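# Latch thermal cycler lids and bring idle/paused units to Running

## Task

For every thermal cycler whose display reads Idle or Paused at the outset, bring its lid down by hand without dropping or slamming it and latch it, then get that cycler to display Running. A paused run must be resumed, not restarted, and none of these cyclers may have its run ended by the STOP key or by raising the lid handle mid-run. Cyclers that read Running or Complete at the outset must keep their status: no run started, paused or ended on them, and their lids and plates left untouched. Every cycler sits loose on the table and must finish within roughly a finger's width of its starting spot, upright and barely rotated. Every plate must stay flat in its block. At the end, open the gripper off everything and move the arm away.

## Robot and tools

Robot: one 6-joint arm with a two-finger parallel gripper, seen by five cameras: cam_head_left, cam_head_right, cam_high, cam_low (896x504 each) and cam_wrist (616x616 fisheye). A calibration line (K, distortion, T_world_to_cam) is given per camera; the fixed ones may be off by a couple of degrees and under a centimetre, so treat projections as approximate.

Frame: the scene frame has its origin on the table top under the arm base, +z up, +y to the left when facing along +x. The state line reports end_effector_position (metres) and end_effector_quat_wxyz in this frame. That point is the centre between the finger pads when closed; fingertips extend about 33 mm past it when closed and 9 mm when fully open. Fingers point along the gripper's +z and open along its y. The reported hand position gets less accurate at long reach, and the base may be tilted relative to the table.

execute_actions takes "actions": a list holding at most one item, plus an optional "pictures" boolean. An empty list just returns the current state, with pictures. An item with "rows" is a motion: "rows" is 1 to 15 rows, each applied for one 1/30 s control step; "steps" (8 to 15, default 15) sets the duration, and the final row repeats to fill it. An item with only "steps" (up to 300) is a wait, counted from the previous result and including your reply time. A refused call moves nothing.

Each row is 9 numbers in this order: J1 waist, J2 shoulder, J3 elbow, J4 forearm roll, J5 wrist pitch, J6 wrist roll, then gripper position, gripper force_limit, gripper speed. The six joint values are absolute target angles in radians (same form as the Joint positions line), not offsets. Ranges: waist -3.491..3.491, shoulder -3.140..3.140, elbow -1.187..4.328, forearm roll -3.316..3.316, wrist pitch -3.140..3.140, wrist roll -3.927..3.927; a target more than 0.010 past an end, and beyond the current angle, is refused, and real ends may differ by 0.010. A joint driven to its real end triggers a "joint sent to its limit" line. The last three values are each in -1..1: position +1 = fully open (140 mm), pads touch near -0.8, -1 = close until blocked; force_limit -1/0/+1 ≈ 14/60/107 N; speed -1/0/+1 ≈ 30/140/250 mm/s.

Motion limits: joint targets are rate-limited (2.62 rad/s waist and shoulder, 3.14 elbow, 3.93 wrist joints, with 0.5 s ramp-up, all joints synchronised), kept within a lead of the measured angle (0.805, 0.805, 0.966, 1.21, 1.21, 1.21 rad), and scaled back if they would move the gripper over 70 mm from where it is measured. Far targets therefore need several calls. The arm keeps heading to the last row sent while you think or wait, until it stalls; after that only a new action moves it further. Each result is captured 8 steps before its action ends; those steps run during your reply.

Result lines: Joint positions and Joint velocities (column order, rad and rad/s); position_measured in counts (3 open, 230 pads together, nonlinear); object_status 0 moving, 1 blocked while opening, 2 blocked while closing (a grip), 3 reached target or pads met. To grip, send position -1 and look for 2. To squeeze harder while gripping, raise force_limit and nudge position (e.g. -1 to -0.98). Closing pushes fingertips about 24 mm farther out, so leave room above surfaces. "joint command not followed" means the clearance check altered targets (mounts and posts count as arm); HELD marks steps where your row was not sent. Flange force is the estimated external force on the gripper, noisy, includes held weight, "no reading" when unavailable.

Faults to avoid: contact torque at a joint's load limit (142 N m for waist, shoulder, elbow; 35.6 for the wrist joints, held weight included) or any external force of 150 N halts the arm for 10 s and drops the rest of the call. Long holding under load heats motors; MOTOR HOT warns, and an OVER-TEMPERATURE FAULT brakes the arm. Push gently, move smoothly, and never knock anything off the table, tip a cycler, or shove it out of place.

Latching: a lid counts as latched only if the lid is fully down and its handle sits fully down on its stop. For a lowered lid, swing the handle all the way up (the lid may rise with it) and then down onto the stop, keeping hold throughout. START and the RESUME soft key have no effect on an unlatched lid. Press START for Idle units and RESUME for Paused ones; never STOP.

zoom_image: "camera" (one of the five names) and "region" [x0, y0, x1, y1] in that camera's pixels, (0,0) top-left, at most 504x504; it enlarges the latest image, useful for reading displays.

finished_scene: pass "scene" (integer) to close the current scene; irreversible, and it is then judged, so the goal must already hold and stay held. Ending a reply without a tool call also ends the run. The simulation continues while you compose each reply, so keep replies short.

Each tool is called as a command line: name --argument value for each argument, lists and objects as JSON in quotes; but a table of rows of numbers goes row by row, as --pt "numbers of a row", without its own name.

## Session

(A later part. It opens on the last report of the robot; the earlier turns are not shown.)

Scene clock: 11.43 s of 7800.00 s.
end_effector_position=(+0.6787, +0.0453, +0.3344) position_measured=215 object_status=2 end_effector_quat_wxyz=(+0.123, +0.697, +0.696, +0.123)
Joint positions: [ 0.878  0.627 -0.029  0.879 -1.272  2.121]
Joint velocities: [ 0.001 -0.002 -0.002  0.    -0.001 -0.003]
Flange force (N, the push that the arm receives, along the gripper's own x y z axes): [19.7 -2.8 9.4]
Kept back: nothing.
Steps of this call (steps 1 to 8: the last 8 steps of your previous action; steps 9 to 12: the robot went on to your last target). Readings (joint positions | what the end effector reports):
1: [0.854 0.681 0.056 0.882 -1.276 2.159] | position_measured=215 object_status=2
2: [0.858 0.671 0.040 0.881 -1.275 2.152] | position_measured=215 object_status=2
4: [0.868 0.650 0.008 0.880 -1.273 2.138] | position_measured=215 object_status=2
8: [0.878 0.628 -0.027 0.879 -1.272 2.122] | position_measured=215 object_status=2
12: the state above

execute_actions --actions '[{"rows":[[0.886,0.617,-0.048,0.878,-1.27,2.11,-1,-0.4,0],[0.893,0.607,-0.067,0.877,-1.269,2.099,-1,-0.4,0],[0.9,0.596,-0.087,0.876,-1.267,2.089,-1,-0.4,0],[0.906,0.585,-0.107,0.876,-1.266,2.079,-1,-0.4,0],[0.913,0.574,-0.126,0.875,-1.264,2.068,-1,-0.4,0],[0.92,0.563,-0.146,0.874,-1.262,2.058,-1,-0.4,0],[0.926,0.552,-0.166,0.873,-1.261,2.048,-1,-0.4,0],[0.933,0.541,-0.186,0.872,-1.259,2.037,-1,-0.4,0],[0.94,0.53,-0.205,0.872,-1.258,2.027,-1,-0.4,0],[0.946,0.519,-0.225,0.871,-1.256,2.017,-1,-0.4,0]]}]'

execute_actions --actions '[{"steps":12}]' --pictures true

Scene clock: 12.03 s of 7800.00 s.
end_effector_position=(+0.6547, +0.0476, +0.3330) position_measured=215 object_status=2 end_effector_quat_wxyz=(+0.124, +0.696, +0.696, +0.123)
Joint positions: [ 0.905  0.587 -0.103  0.876 -1.266  2.081]
Joint velocities: [ 0.178 -0.286 -0.515 -0.024  0.043 -0.271]
Flange force (N, the push that the arm receives, along the gripper's own x y z axes): [-3.5 14.2 6.0]
Steps of this call (steps 1 to 11: the robot went on to your last target; steps 12 to 18: the first 7 steps of this action). Readings (joint positions | what the end effector reports):
12: [0.878 0.627 -0.029 0.879 -1.272 2.121] | position_measured=215 object_status=2
13: [0.880 0.625 -0.033 0.879 -1.272 2.118] | position_measured=215 object_status=2
15: [0.888 0.613 -0.055 0.879 -1.270 2.106] | position_measured=215 object_status=2
18: the state above

Scene clock: 12.43 s of 7800.00 s.
end_effector_position=(+0.6151, +0.0475, +0.3266) position_measured=215 object_status=2 end_effector_quat_wxyz=(+0.125, +0.696, +0.697, +0.123)
Joint positions: [ 0.946  0.519 -0.225  0.871 -1.256  2.017]
Joint velocities: [ 0.001 -0.003 -0.003  0.     0.    -0.002]
Flange force (N, the push that the arm receives, along the gripper's own x y z axes): [-19.2 6.1 12.8]
Kept back: nothing.
Steps of this call (steps 1 to 8: the last 8 steps of your previous action; steps 9 to 12: the robot went on to your last target). Readings (joint positions | what the end effector reports):
1: [0.911 0.577 -0.121 0.875 -1.265 2.071] | position_measured=215 object_status=2
2: [0.917 0.567 -0.139 0.874 -1.263 2.062] | position_measured=215 object_status=2
4: [0.930 0.546 -0.177 0.873 -1.260 2.042] | position_measured=215 object_status=2
8: [0.945 0.520 -0.223 0.871 -1.256 2.018] | position_measured=215 object_status=2
12: the state above
camera_calibration (this result's frames):
cam_wrist: T_world_to_cam=[[0.938447, -0.025355, 0.344492, -0.686843], [-0.1719, -0.899319, 0.402089, 0.0207288], [0.299613, -0.436557, -0.848322, 0.290265], [0, 0, 0, 1]] pos_world=[0.561162, 0.127944, 0.474515]

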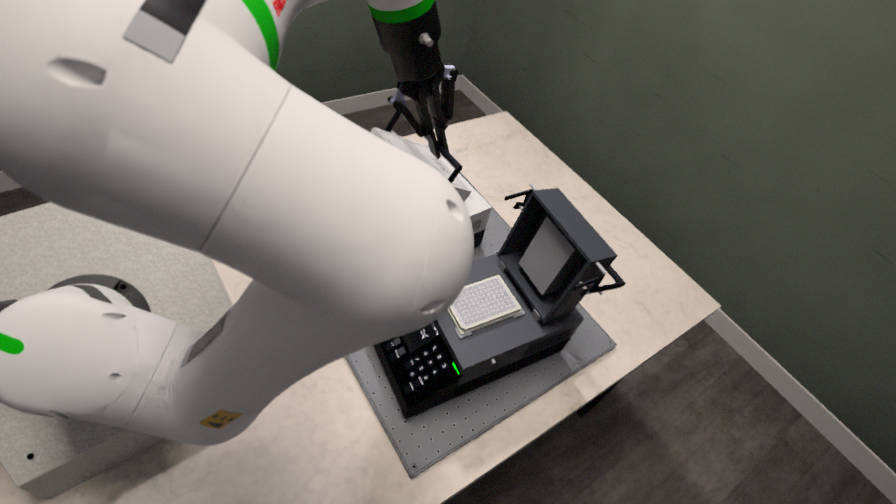

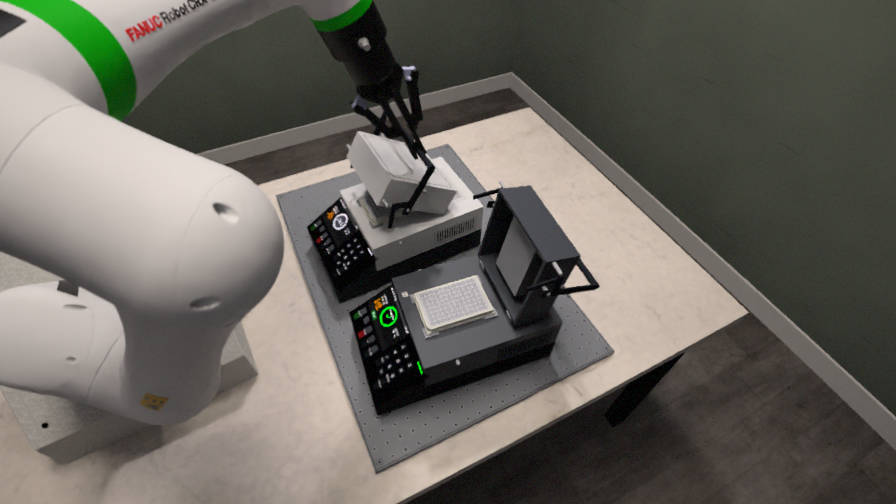

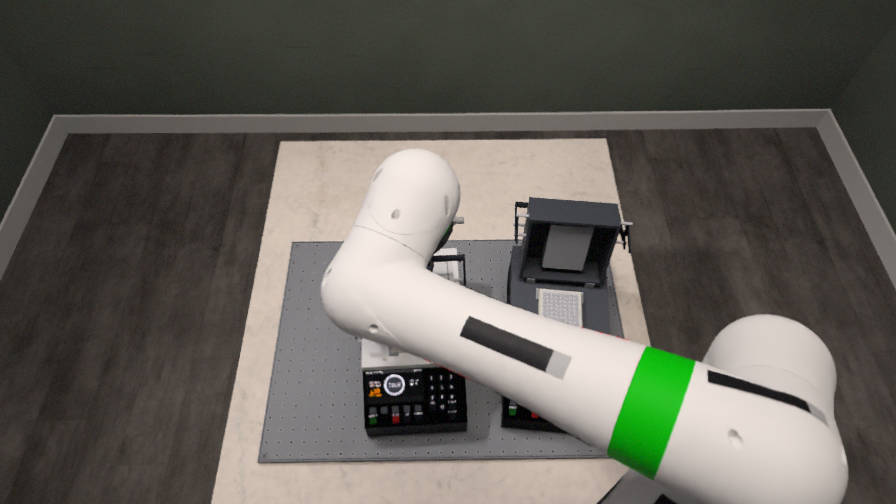

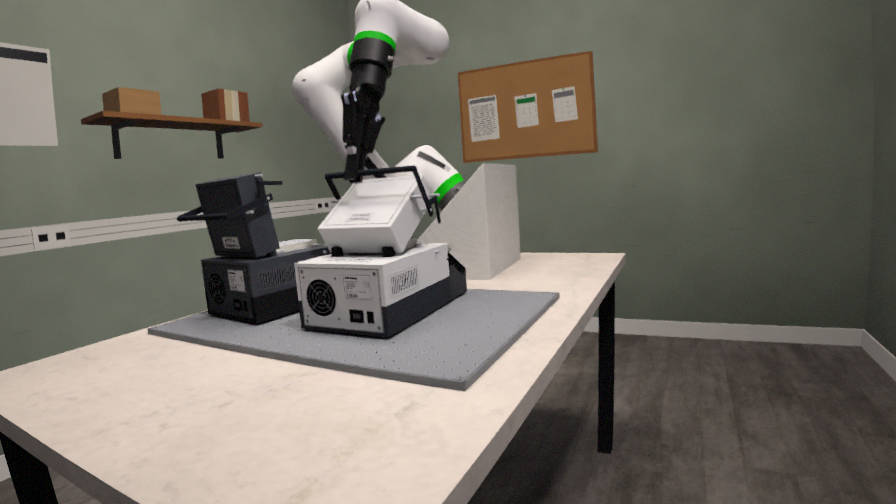

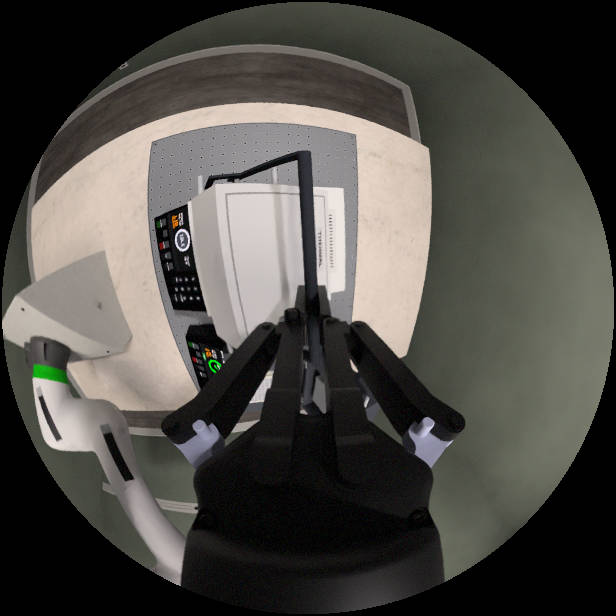

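execute_actions --actions '[{"rows":[[0.949,0.507,-0.248,0.872,-1.251,2.006,-1,-0.4,0],[0.952,0.496,-0.27,0.873,-1.245,1.995,-1,-0.4,0],[0.956,0.486,-0.292,0.874,-1.24,1.984,-1,-0.4,0],[0.96,0.476,-0.313,0.875,-1.234,1.973,-1,-0.4,0],[0.964,0.466,-0.335,0.876,-1.228,1.961,-1,-0.4,0],[0.967,0.457,-0.357,0.877,-1.222,1.949,-1,-0.4,0],[0.971,0.448,-0.379,0.878,-1.215,1.937,-1,-0.4,0],[0.974,0.439,-0.401,0.88,-1.208,1.925,-1,-0.4,0],[0.977,0.43,-0.423,0.881,-1.201,1.913,-1,-0.4,0],[0.98,0.421,-0.446,0.883,-1.194,1.901,-1,-0.4,0],[0.983,0.412,-0.468,0.884,-1.186,1.888,-1,-0.4,0],[0.986,0.403,-0.49,0.886,-1.179,1.876,-1,-0.4,0]]}]'

execute_actions --actions '[{"steps":14}]' --pictures true

Scene clock: 13.20 s of 7800.00 s.
end_effector_position=(+0.5933, +0.0451, +0.3146) position_measured=215 object_status=2 end_effector_quat_wxyz=(+0.124, +0.696, +0.697, +0.123)
Joint positions: [ 0.959  0.479 -0.307  0.875 -1.235  1.976]
Joint velocities: [ 0.094 -0.257 -0.569  0.027  0.153 -0.298]
Flange force (N, the push that the arm receives, along the gripper's own x y z axes): [-6.7 10.7 2.3]
Steps of this call (steps 1 to 16: the robot went on to your last target; steps 17 to 23: the first 7 steps of this action). Readings (joint positions | what the end effector reports):
17: [0.946 0.519 -0.225 0.871 -1.256 2.017] | position_measured=215 object_status=2
18: [0.947 0.517 -0.229 0.871 -1.255 2.015] | position_measured=215 object_status=2
20: [0.950 0.504 -0.254 0.872 -1.249 2.003] | position_measured=215 object_status=2
23: the state above

Scene clock: 13.67 s of 7800.00 s.
end_effector_position=(+0.5438, +0.0423, +0.2799) position_measured=215 object_status=2 end_effector_quat_wxyz=(+0.122, +0.696, +0.697, +0.124)
Joint positions: [ 0.986  0.403 -0.489  0.886 -1.179  1.876]
Joint velocities: [-0.    -0.001 -0.004 -0.     0.001 -0.002]
Flange force (N, the push that the arm receives, along the gripper's own x y z axes): [1.3 25.1 -29.4]
Kept back: nothing.
Steps of this call (steps 1 to 8: the last 8 steps of your previous action; steps 9 to 14: the robot went on to your last target). Readings (joint positions | what the end effector reports):
1: [0.962 0.471 -0.326 0.876 -1.230 1.965] | position_measured=215 object_status=2
2: [0.966 0.462 -0.347 0.877 -1.224 1.954] | position_measured=215 object_status=2
4: [0.972 0.444 -0.388 0.879 -1.212 1.932] | position_measured=215 object_status=2
8: [0.983 0.412 -0.468 0.885 -1.186 1.888] | position_measured=215 object_status=2
14: the state above
camera_calibration (this result's frames):
cam_wrist: T_world_to_cam=[[0.939166, -0.0272545, 0.342379, -0.603696], [-0.17128, -0.901214, 0.398092, 0.0234293], [0.297707, -0.432517, -0.851058, 0.271279], [0, 0, 0, 1]] pos_world=[0.490222, 0.121994, 0.42824]

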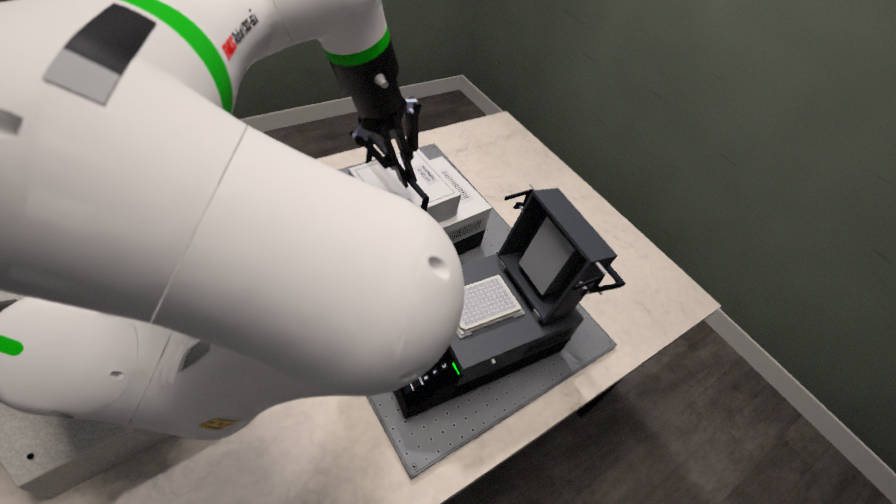

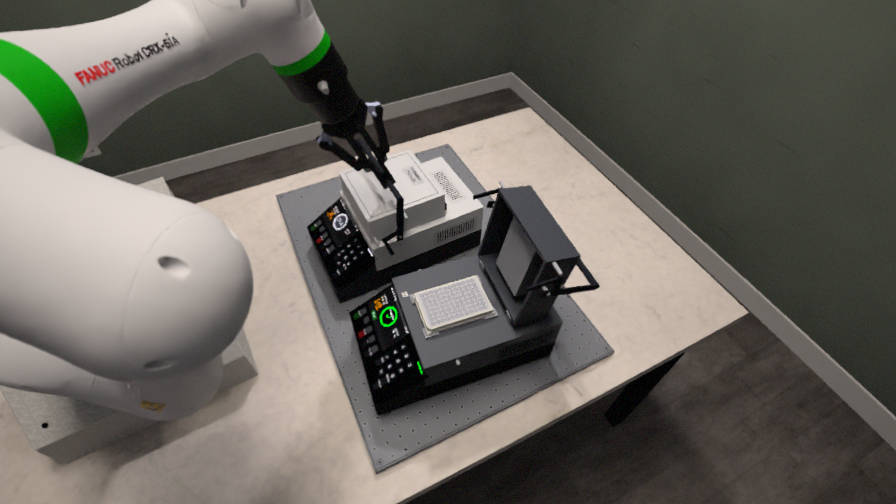

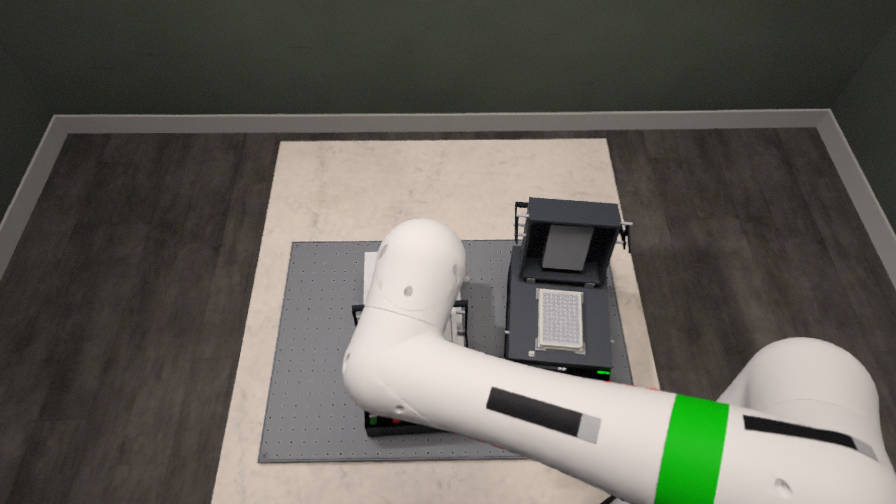

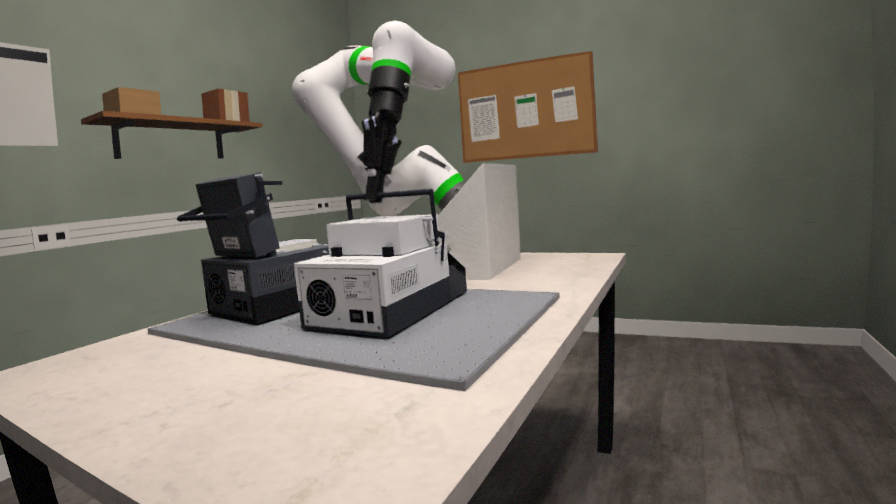

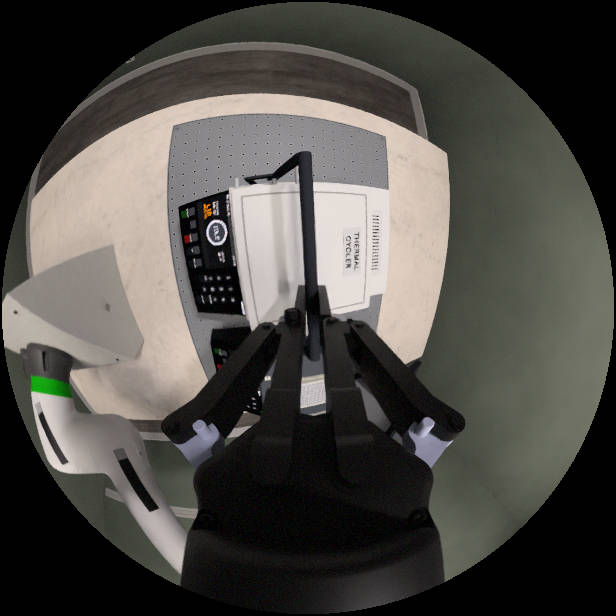

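execute_actions --actions '[{"rows":[[0.994,0.396,-0.498,0.881,-1.182,1.872,-1,-0.4,0],[1.002,0.389,-0.506,0.875,-1.185,1.868,-1,-0.4,0],[1.01,0.382,-0.515,0.87,-1.187,1.864,-1,-0.4,0],[1.017,0.375,-0.523,0.865,-1.189,1.86,-1,-0.4,0],[1.024,0.369,-0.532,0.861,-1.191,1.855,-1,-0.4,0],[1.03,0.363,-0.54,0.857,-1.192,1.851,-1,-0.4,0],[1.036,0.357,-0.549,0.853,-1.193,1.846,-1,-0.4,0],[1.043,0.351,-0.558,0.85,-1.194,1.841,-1,-0.4,0],[1.049,0.345,-0.567,0.847,-1.195,1.836,-1,-0.4,0],[1.054,0.339,-0.577,0.845,-1.195,1.831,-1,-0.4,0],[1.063,0.328,-0.596,0.841,-1.194,1.82,-1,-0.4,0]]}]'

execute_actions --actions '[{"steps":12}]'

Scene clock: 27.30 s of 7800.00 s.
end_effector_position=(+0.5240, +0.0422, +0.2809) position_measured=215 object_status=2 end_effector_quat_wxyz=(+0.120, +0.696, +0.697, +0.123)
Joint positions: [ 1.019  0.374 -0.527  0.864 -1.189  1.858]
Joint velocities: [ 0.194 -0.184 -0.241 -0.122 -0.047 -0.124]
Flange force (N, the push that the arm receives, along the gripper's own x y z axes): [-1.4 11.6 -18.2]
Steps of this call (steps 1 to 30: the robot went on to your last target; steps 31 to 90: nothing new was sent; then 10.40 s passed at rest; steps 91 to 97: the first 7 steps of this action). Readings (joint positions | what the end effector reports):
91: [0.986 0.403 -0.490 0.886 -1.179 1.876] | position_measured=215 object_status=2
92: [0.988 0.401 -0.493 0.884 -1.179 1.875] | position_measured=215 object_status=2
94: [0.999 0.392 -0.504 0.877 -1.183 1.869] | position_measured=215 object_status=2
97: the state above

Scene clock: 27.70 s of 7800.00 s.
end_effector_position=(+0.4945, +0.0401, +0.2764) position_measured=215 object_status=2 end_effector_quat_wxyz=(+0.120, +0.696, +0.697, +0.122)
Joint positions: [ 1.063  0.328 -0.596  0.841 -1.194  1.82 ]
Joint velocities: [ 0.002 -0.002 -0.003 -0.001 -0.001 -0.001]
Flange force (N, the push that the arm receives, along the gripper's own x y z axes): [14.1 6.9 4.8]
Kept back: nothing.
Steps of this call (steps 1 to 8: the last 8 steps of your previous action; steps 9 to 12: the robot went on to your last target). Readings (joint positions | what the end effector reports):
1: [1.025 0.368 -0.535 0.860 -1.191 1.854] | position_measured=215 object_status=2
2: [1.032 0.362 -0.543 0.856 -1.192 1.849] | position_measured=215 object_status=2
4: [1.044 0.350 -0.561 0.850 -1.194 1.840] | position_measured=215 object_status=2
8: [1.061 0.330 -0.593 0.842 -1.194 1.822] | position_measured=215 object_status=2
12: the state above

Add dy +2mm.

execute_actions --actions '[{"rows":[[1.069,0.324,-0.607,0.841,-1.191,1.812,-1,-0.4,0],[1.075,0.32,-0.618,0.84,-1.189,1.804,-1,-0.4,0],[1.08,0.316,-0.63,0.839,-1.187,1.796,-1,-0.4,0],[1.085,0.312,-0.641,0.839,-1.184,1.788,-1,-0.4,0],[1.089,0.308,-0.653,0.839,-1.182,1.78,-1,-0.4,0],[1.093,0.304,-0.665,0.839,-1.179,1.771,-1,-0.4,0],[1.097,0.3,-0.677,0.839,-1.176,1.763,-1,-0.4,0],[1.1,0.296,-0.689,0.84,-1.172,1.754,-1,-0.4,0],[1.103,0.293,-0.701,0.841,-1.168,1.745,-1,-0.4,0],[1.105,0.29,-0.714,0.842,-1.164,1.735,-1,-0.4,0]]}]'

execute_actions --actions '[{"steps":12}]'

Scene clock: 28.37 s of 7800.00 s.
end_effector_position=(+0.4787, +0.0413, +0.2680) position_measured=215 object_status=2 end_effector_quat_wxyz=(+0.121, +0.695, +0.698, +0.123)
Joint positions: [ 1.085  0.311 -0.644  0.839 -1.184  1.786]
Joint velocities: [ 0.128 -0.113 -0.32  -0.003  0.066 -0.226]
Flange force (N, the push that the arm receives, along the gripper's own x y z axes): [0.2 31.4 54.2]
Steps of this call (steps 1 to 13: the robot went on to your last target; steps 14 to 20: the first 7 steps of this action). Readings (joint positions | what the end effector reports):
14: [1.063 0.328 -0.596 0.841 -1.194 1.820] | position_measured=215 object_status=2
15: [1.065 0.327 -0.599 0.841 -1.194 1.817] | position_measured=215 object_status=2
17: [1.072 0.322 -0.614 0.840 -1.191 1.807] | position_measured=215 object_status=2
20: the state above

Scene clock: 28.77 s of 7800.00 s.
end_effector_position=(+0.4581, +0.0396, +0.2516) position_measured=215 object_status=2 end_effector_quat_wxyz=(+0.123, +0.697, +0.696, +0.121)
Joint positions: [ 1.105  0.29  -0.714  0.842 -1.164  1.735]
Joint velocities: [ 0.001 -0.001 -0.003  0.    -0.001 -0.001]
Flange force (N, the push that the arm receives, along the gripper's own x y z axes): [14.7 31.1 47.9]
Kept back: nothing.
Steps of this call (steps 1 to 8: the last 8 steps of your previous action; steps 9 to 12: the robot went on to your last target). Readings (joint positions | what the end effector reports):
1: [1.089 0.308 -0.655 0.839 -1.181 1.778] | position_measured=215 object_status=2
2: [1.093 0.304 -0.666 0.839 -1.178 1.770] | position_measured=215 object_status=2
4: [1.100 0.297 -0.690 0.840 -1.171 1.753] | position_measured=215 object_status=2
8: [1.105 0.290 -0.713 0.842 -1.164 1.736] | position_measured=215 object_status=2
12: the state above

execute_actions --actions '[{"rows":[[1.089,0.304,-0.721,0.862,-1.144,1.722,-1,-0.4,0]],"steps":8}]'

execute_actions --actions '[{"steps":12}]' --pictures true

Scene clock: 29.03 s of 7800.00 s.
end_effector_position=(+0.4581, +0.0396, +0.2516) position_measured=215 object_status=2 end_effector_quat_wxyz=(+0.123, +0.697, +0.696, +0.121)
Joint positions: [ 1.105  0.29  -0.714  0.842 -1.164  1.735]
Joint velocities: [-0.    -0.001  0.     0.    -0.    -0.001]
Flange force (N, the push that the arm receives, along the gripper's own x y z axes): [20.7 31.9 49.2]
Kept back: the last 8 steps of this action.
Steps of this call (steps 1 to 8: the robot went on to your last target). Readings (joint positions | what the end effector reports):
1: [1.105 0.290 -0.714 0.842 -1.164 1.735] | position_measured=215 object_status=2
2: [1.105 0.290 -0.714 0.842 -1.164 1.735] | position_measured=215 object_status=2
4: [1.105 0.290 -0.714 0.842 -1.164 1.735] | position_measured=215 object_status=2
8: the state above

Scene clock: 39.20 s of 7800.00 s.
end_effector_position=(+0.4585, +0.0411, +0.2467) position_measured=215 object_status=2 end_effector_quat_wxyz=(+0.123, +0.697, +0.696, +0.120)
Joint positions: [ 1.099  0.298 -0.719  0.85  -1.154  1.726]
Joint velocities: [ 0.001 -0.    -0.    -0.    -0.     0.   ]
Flange force (N, the push that the arm receives, along the gripper's own x y z axes): [-13.1 -24.9 -35.4]
FORCE FAULT: contact force on the arm reached its limit, and the arm stopped for 10 seconds. The contact can be on any part of the arm, not only on its tool. The arm's remaining commands of this call were not run. The arm holds still and accepts commands again. Move the arm away from the contact; if what it grips holds it there, let go first. Pushing or pulling that hard again can fault the arm again.
Kept back: nothing.
The stop began at step 5 of this call (marked STOPPED below). From that step on the arm followed nothing that you had sent. 4 steps, steps kept back included, did not run and will not run. Nothing is kept back now, and the robot has no last target.
Steps of this call (steps 1 to 4: the first 4 steps of the 8 kept back from your previous action; steps 5 to 305: the stop). Readings (joint positions | what the end effector reports):
1: [1.105 0.290 -0.714 0.842 -1.164 1.735] | position_measured=215 object_status=2
2: [1.102 0.292 -0.715 0.846 -1.160 1.732] | position_measured=215 object_status=2
4: [1.095 0.298 -0.719 0.853 -1.153 1.726] | position_measured=215 object_status=2
5: [1.096 0.298 -0.719 0.852 -1.153 1.726] | position_measured=215 object_status=2 STOPPED
8: [1.097 0.298 -0.719 0.850 -1.153 1.726] | position_measured=215 object_status=2
305: the state above
camera_calibration (this result's frames):
cam_wrist: T_world_to_cam=[[0.94047, -0.0288366, 0.338652, -0.511865], [-0.1727, -0.898724, 0.403076, 0.0202332], [0.292731, -0.437566, -0.850203, 0.27025], [0, 0, 0, 1]] pos_world=[0.405777, 0.121676, 0.394956]

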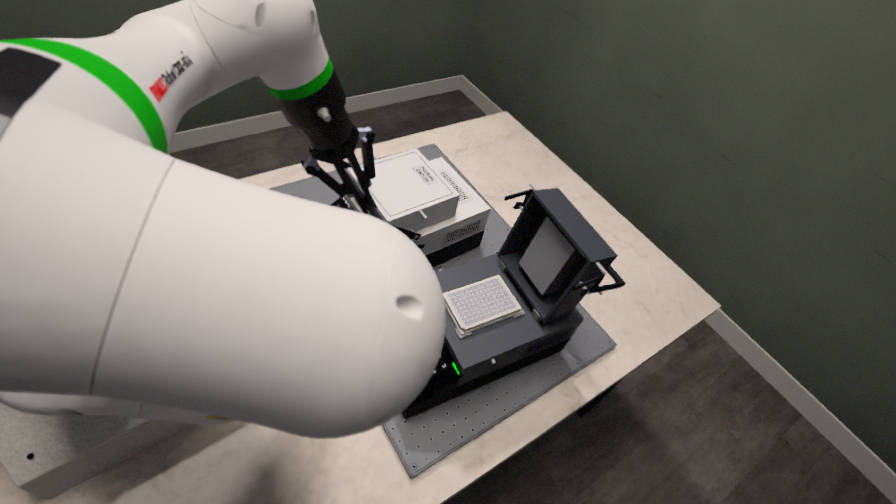

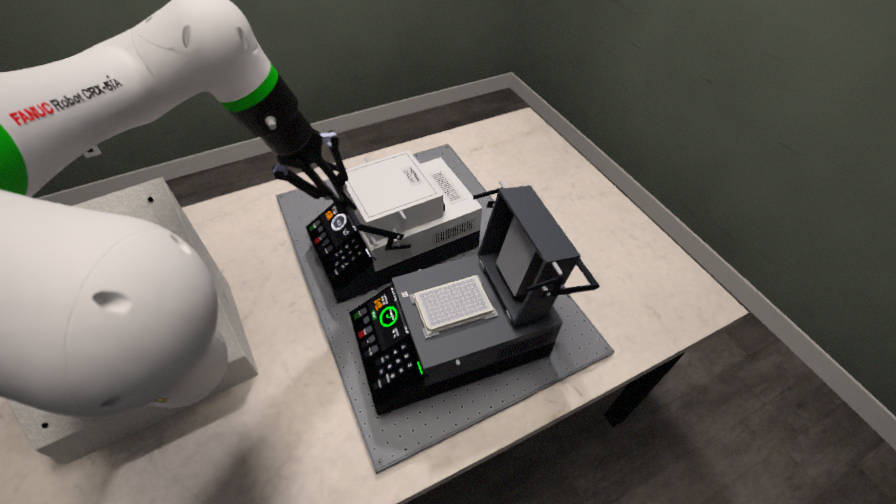

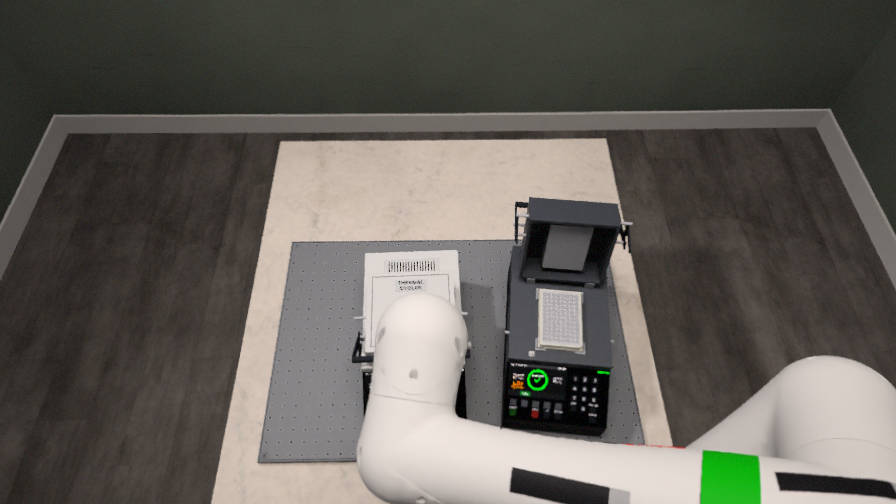

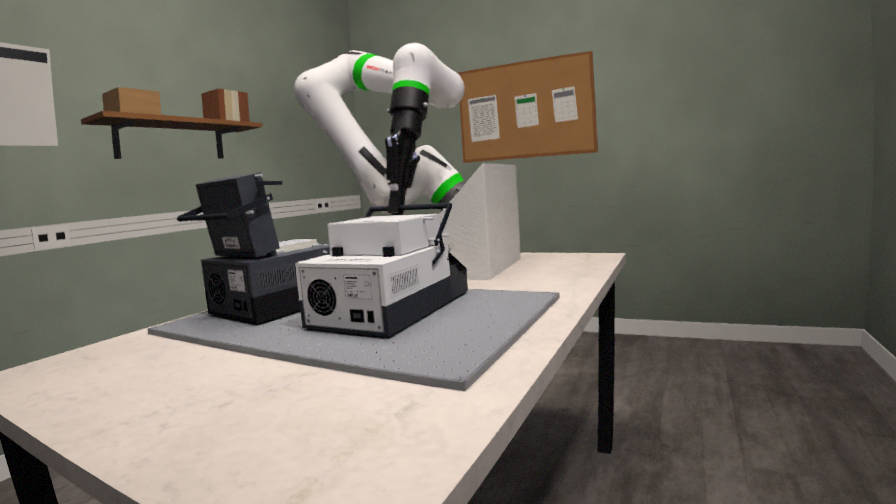

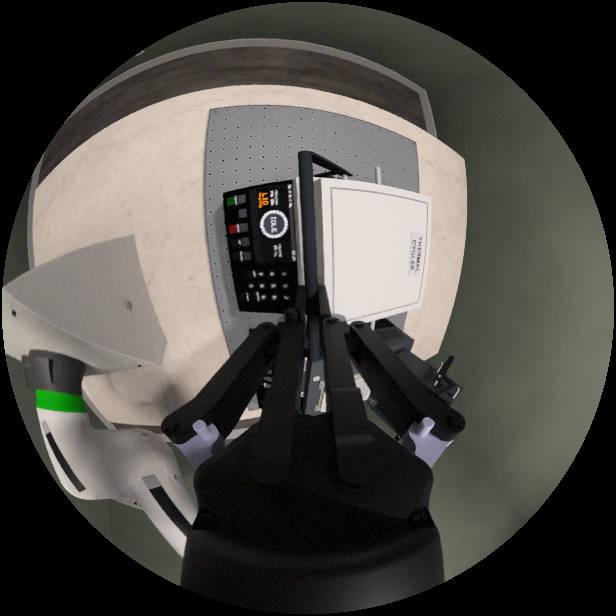

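execute_actions --actions '[{"rows":[[1.1,0.296,-0.725,0.851,-1.152,1.722,-1,-0.4,0],[1.101,0.295,-0.731,0.853,-1.149,1.717,-1,-0.4,0],[1.101,0.294,-0.737,0.855,-1.146,1.713,-1,-0.4,0],[1.101,0.293,-0.743,0.857,-1.143,1.708,-1,-0.4,0],[1.101,0.292,-0.749,0.859,-1.14,1.704,-1,-0.4,0],[1.101,0.291,-0.755,0.861,-1.137,1.7,-1,-0.4,0],[1.101,0.29,-0.761,0.863,-1.134,1.695,-1,-0.4,0],[1.101,0.289,-0.766,0.865,-1.131,1.691,-1,-0.4,0]],"steps":10}]'

execute_actions --actions '[{"steps":13}]'

Scene clock: 39.57 s of 7800.00 s.
end_effector_position=(+0.4578, +0.0407, +0.2462) position_measured=215 object_status=2 end_effector_quat_wxyz=(+0.123, +0.697, +0.696, +0.120)
Joint positions: [ 1.099  0.298 -0.721  0.85  -1.154  1.725]
Joint velocities: [ 0.015 -0.025 -0.086  0.001  0.015 -0.067]
Flange force (N, the push that the arm receives, along the gripper's own x y z axes): [-10.8 -27.5 -40.1]
Steps of this call (steps 1 to 9: nothing new was sent; steps 10 to 11: the first 2 steps of this action). Readings (joint positions | what the end effector reports):
10: [1.099 0.298 -0.719 0.850 -1.154 1.726] | position_measured=215 object_status=2
11: the state above

Scene clock: 40.00 s of 7800.00 s.
end_effector_position=(+0.4487, +0.0397, +0.2336) position_measured=215 object_status=2 end_effector_quat_wxyz=(+0.124, +0.698, +0.695, +0.121)
Joint positions: [ 1.101  0.289 -0.766  0.865 -1.131  1.691]
Joint velocities: [-0.    -0.001 -0.003  0.001  0.001 -0.002]
Flange force (N, the push that the arm receives, along the gripper's own x y z axes): [5.2 -12.4 -18.9]
Kept back: nothing.
Steps of this call (steps 1 to 8: the last 8 steps of your previous action; steps 9 to 13: the robot went on to your last target). Readings (joint positions | what the end effector reports):
1: [1.100 0.297 -0.725 0.851 -1.153 1.722] | position_measured=215 object_status=2
2: [1.100 0.296 -0.729 0.852 -1.150 1.719] | position_measured=215 object_status=2
4: [1.101 0.294 -0.740 0.856 -1.144 1.710] | position_measured=215 object_status=2
8: [1.101 0.290 -0.762 0.864 -1.133 1.694] | position_measured=215 object_status=2
13: the state above

execute_actions --actions '[{"rows":[[1.101,0.288,-0.773,0.867,-1.127,1.686,-1,-0.4,0],[1.101,0.288,-0.779,0.87,-1.123,1.681,-1,-0.4,0],[1.1,0.287,-0.786,0.872,-1.12,1.676,-1,-0.4,0],[1.1,0.287,-0.792,0.875,-1.116,1.671,-1,-0.4,0],[1.099,0.287,-0.798,0.878,-1.112,1.665,-1,-0.4,0],[1.099,0.286,-0.805,0.881,-1.108,1.66,-1,-0.4,0],[1.098,0.286,-0.811,0.884,-1.103,1.655,-1,-0.4,0],[1.097,0.286,-0.817,0.887,-1.099,1.65,-1,-0.4,0]],"steps":10}]'

execute_actions --actions '[{"steps":13}]'

Scene clock: 40.47 s of 7800.00 s.
end_effector_position=(+0.4481, +0.0397, +0.2327) position_measured=215 object_status=2 end_effector_quat_wxyz=(+0.124, +0.698, +0.695, +0.121)
Joint positions: [ 1.101  0.289 -0.769  0.866 -1.129  1.689]
Joint velocities: [ 0.    -0.009 -0.098  0.03   0.06  -0.073]
Flange force (N, the push that the arm receives, along the gripper's own x y z axes): [-2.7 -15.4 -16.5]
Steps of this call (steps 1 to 12: the robot went on to your last target; steps 13 to 14: the first 2 steps of this action). Readings (joint positions | what the end effector reports):
13: [1.101 0.289 -0.766 0.865 -1.131 1.691] | position_measured=215 object_status=2
14: the state above

Scene clock: 40.90 s of 7800.00 s.
end_effector_position=(+0.4385, +0.0392, +0.2163) position_measured=215 object_status=2 end_effector_quat_wxyz=(+0.124, +0.698, +0.695, +0.122)
Joint positions: [ 1.097  0.286 -0.817  0.887 -1.099  1.65 ]
Joint velocities: [ 0.    -0.    -0.003  0.001  0.002 -0.001]
Flange force (N, the push that the arm receives, along the gripper's own x y z axes): [6.5 18.9 19.8]
Kept back: nothing.
Steps of this call (steps 1 to 8: the last 8 steps of your previous action; steps 9 to 13: the robot went on to your last target). Readings (joint positions | what the end effector reports):
1: [1.101 0.288 -0.773 0.867 -1.127 1.686] | position_measured=215 object_status=2
2: [1.101 0.288 -0.777 0.869 -1.124 1.682] | position_measured=215 object_status=2
4: [1.100 0.287 -0.789 0.874 -1.117 1.673] | position_measured=215 object_status=2
8: [1.098 0.286 -0.812 0.885 -1.102 1.654] | position_measured=215 object_status=2
13: the state above

execute_actions --actions '[{"rows":[[1.094,0.287,-0.822,0.892,-1.094,1.646,-1,-0.4,0],[1.092,0.288,-0.827,0.896,-1.09,1.642,-1,-0.4,0],[1.089,0.289,-0.831,0.901,-1.085,1.638,-1,-0.4,0],[1.086,0.29,-0.836,0.905,-1.08,1.633,-1,-0.4,0],[1.083,0.291,-0.841,0.91,-1.076,1.629,-1,-0.4,0],[1.081,0.292,-0.846,0.914,-1.071,1.625,-1,-0.4,0],[1.078,0.293,-0.85,0.919,-1.067,1.621,-1,-0.4,0],[1.075,0.294,-0.855,0.923,-1.062,1.617,-1,-0.4,0]],"steps":10}]'

execute_actions --actions '[{"steps":13}]' --pictures true

Scene clock: 41.33 s of 7800.00 s.
end_effector_position=(+0.4383, +0.0391, +0.2154) position_measured=215 object_status=2 end_effector_quat_wxyz=(+0.124, +0.698, +0.695, +0.122)
Joint positions: [ 1.096  0.286 -0.819  0.889 -1.097  1.648]
Joint velocities: [-0.039  0.002 -0.077  0.063  0.069 -0.059]
Flange force (N, the push that the arm receives, along the gripper's own x y z axes): [15.8 21.3 14.9]
Steps of this call (steps 1 to 11: the robot went on to your last target; steps 12 to 13: the first 2 steps of this action). Readings (joint positions | what the end effector reports):
12: [1.097 0.286 -0.817 0.887 -1.099 1.650] | position_measured=215 object_status=2
13: the state above

Scene clock: 41.77 s of 7800.00 s.
end_effector_position=(+0.4349, +0.0392, +0.1992) position_measured=215 object_status=2 end_effector_quat_wxyz=(+0.124, +0.697, +0.695, +0.122)
Joint positions: [ 1.075  0.294 -0.854  0.923 -1.062  1.617]
Joint velocities: [-0.002  0.002 -0.005 -0.     0.004 -0.001]
Flange force (N, the push that the arm receives, along the gripper's own x y z axes): [-7.1 23.4 -105.8]
Kept back: nothing.
Steps of this call (steps 1 to 8: the last 8 steps of your previous action; steps 9 to 13: the robot went on to your last target). Readings (joint positions | what the end effector reports):
1: [1.094 0.286 -0.822 0.892 -1.094 1.646] | position_measured=215 object_status=2
2: [1.092 0.287 -0.826 0.895 -1.091 1.643] | position_measured=215 object_status=2
4: [1.087 0.289 -0.834 0.903 -1.082 1.635] | position_measured=215 object_status=2
8: [1.078 0.293 -0.851 0.921 -1.066 1.620] | position_measured=215 object_status=2
13: the state above
camera_calibration (this result's frames):
cam_wrist: T_world_to_cam=[[0.938797, -0.0303677, 0.34313, -0.473784], [-0.175754, -0.898926, 0.401302, 0.0352983], [0.296261, -0.437048, -0.849246, 0.234166], [0, 0, 0, 1]] pos_world=[0.381617, 0.119684, 0.347268]

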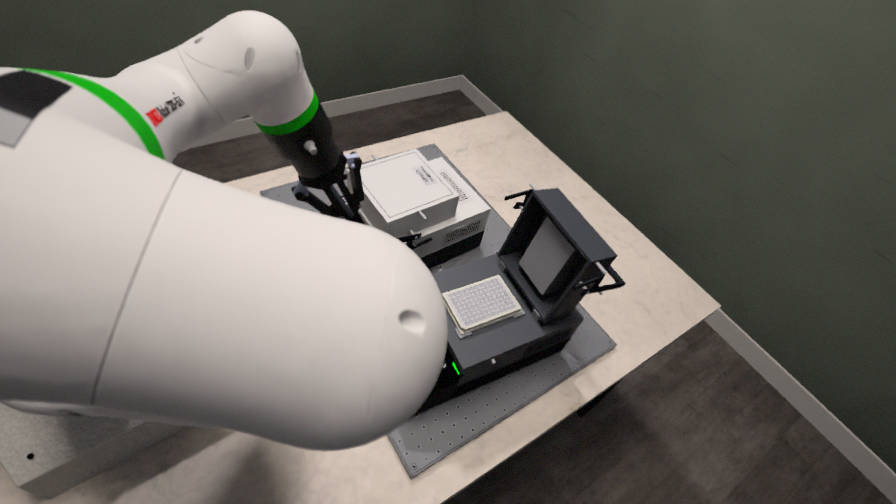

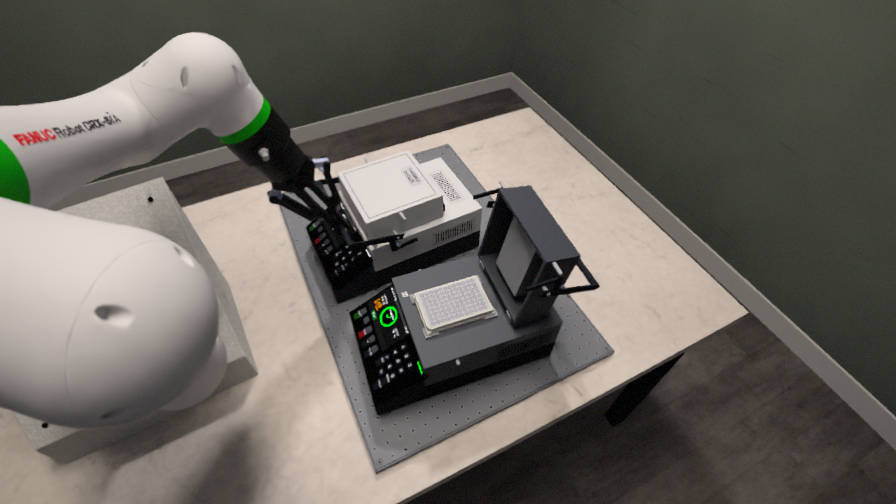

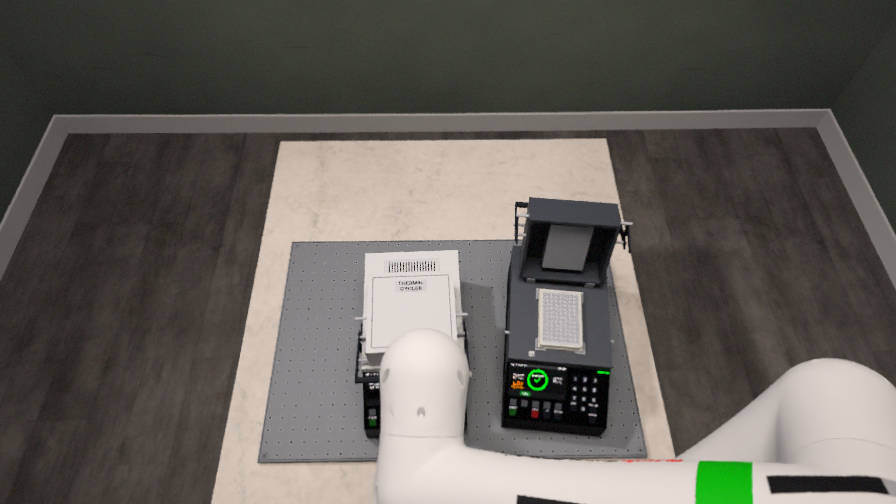

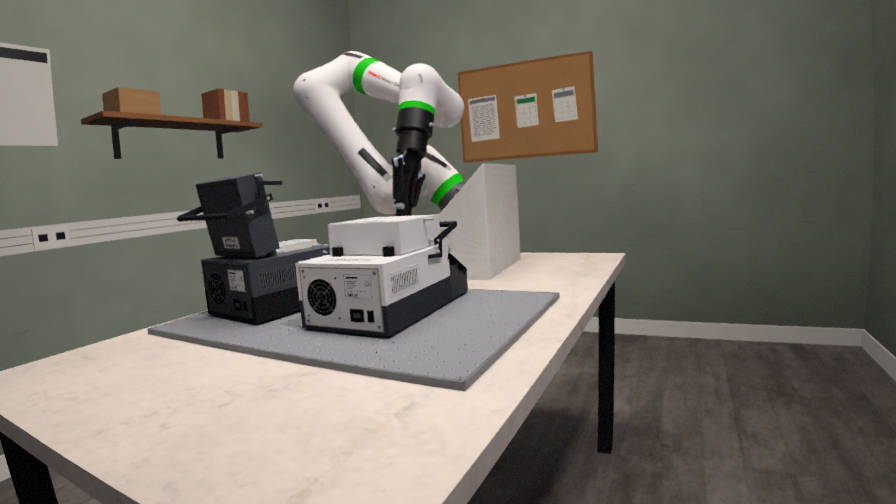

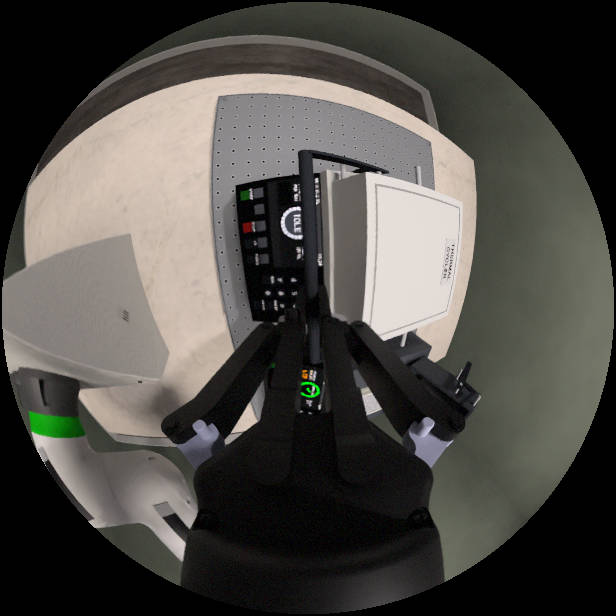

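execute_actions --actions '[{"rows":[[1.079,0.2925,-0.848,0.917,-1.069,1.623,-0.5,0,0]],"steps":9}]'

execute_actions --actions '[{"rows":[[1.165,0.236,-0.815,0.82,-1.157,1.67,-0.5,0,0]],"steps":12}]'

execute_actions --actions '[{"rows":[[1.3,0.3,-0.86,0.76,-1.15,1.52,-1,0,0]]}]'

execute_actions --actions '[{"steps":10}]'

Scene clock: 42.40 s of 7800.00 s.
end_effector_position=(+0.4346, +0.0390, +0.1987) position_measured=215 object_status=0 end_effector_quat_wxyz=(+0.124, +0.697, +0.695, +0.122)
Joint positions: [ 1.075  0.294 -0.855  0.923 -1.062  1.617]
Joint velocities: [ 0.01   0.     0.015 -0.028  0.    -0.003]
Flange force (N, the push that the arm receives, along the gripper's own x y z axes): [-6.6 34.1 -112.4]
Steps of this call (steps 1 to 18: the robot went on to your last target; step 19: the first step of this action). Readings (joint positions | what the end effector reports):
19: the state above

Scene clock: 42.80 s of 7800.00 s.
end_effector_position=(+0.4320, +0.0370, +0.2133) position_measured=192 object_status=0 end_effector_quat_wxyz=(+0.126, +0.698, +0.695, +0.122)
Joint positions: [ 1.106  0.275 -0.838  0.886 -1.097  1.638]
Joint velocities: [ 0.519 -0.343  0.202 -0.586 -0.528  0.282]
Flange force (N, the push that the arm receives, along the gripper's own x y z axes): [4.4 3.7 28.1]
Steps of this call (steps 1 to 8: the last 8 steps of your previous action; steps 9 to 12: the first 4 steps of this action). Readings (joint positions | what the end effector reports):
9: [1.079 0.293 -0.848 0.917 -1.069 1.623] | position_measured=192 object_status=0
10: [1.083 0.290 -0.847 0.914 -1.073 1.625] | position_measured=192 object_status=0
12: the state above

Scene clock: 43.30 s of 7800.00 s.
end_effector_position=(+0.3914, +0.0563, +0.2269) position_measured=233 object_status=0 end_effector_quat_wxyz=(+0.131, +0.702, +0.690, +0.117)
Joint positions: [ 1.261  0.282 -0.848  0.777 -1.151  1.563]
Joint velocities: [ 0.605  0.278 -0.186 -0.265  0.021 -0.656]
Flange force (N, the push that the arm receives, along the gripper's own x y z axes): [15.1 -9.6 11.1]
Steps of this call (steps 1 to 8: the last 8 steps of your previous action; steps 9 to 15: the first 7 steps of this action). Readings (joint positions | what the end effector reports):
9: [1.165 0.236 -0.815 0.820 -1.157 1.670] | position_measured=192 object_status=0
10: [1.169 0.237 -0.816 0.818 -1.157 1.667] | position_measured=196 object_status=0
12: [1.192 0.249 -0.825 0.808 -1.155 1.639] | position_measured=211 object_status=0
15: the state above

Scene clock: 43.63 s of 7800.00 s.
end_effector_position=(+0.3795, +0.0634, +0.2234) position_measured=233 object_status=3 end_effector_quat_wxyz=(+0.135, +0.704, +0.687, +0.116)
Joint positions: [ 1.3   0.3  -0.86  0.76 -1.15  1.52]
Joint velocities: [ 0.001 -0.001 -0.     0.     0.     0.001]
Flange force (N, the push that the arm receives, along the gripper's own x y z axes): [1.5 1.7 10.6]
Kept back: nothing.
Steps of this call (steps 1 to 8: the last 8 steps of your previous action; steps 9 to 10: the robot went on to your last target). Readings (joint positions | what the end effector reports):
1: [1.278 0.290 -0.853 0.770 -1.151 1.544] | position_measured=233 object_status=0
2: [1.291 0.296 -0.857 0.764 -1.150 1.530] | position_measured=233 object_status=0
4: [1.299 0.300 -0.860 0.760 -1.150 1.521] | position_measured=233 object_status=0
8: [1.300 0.300 -0.860 0.760 -1.150 1.520] | position_measured=233 object_status=3
10: the state above


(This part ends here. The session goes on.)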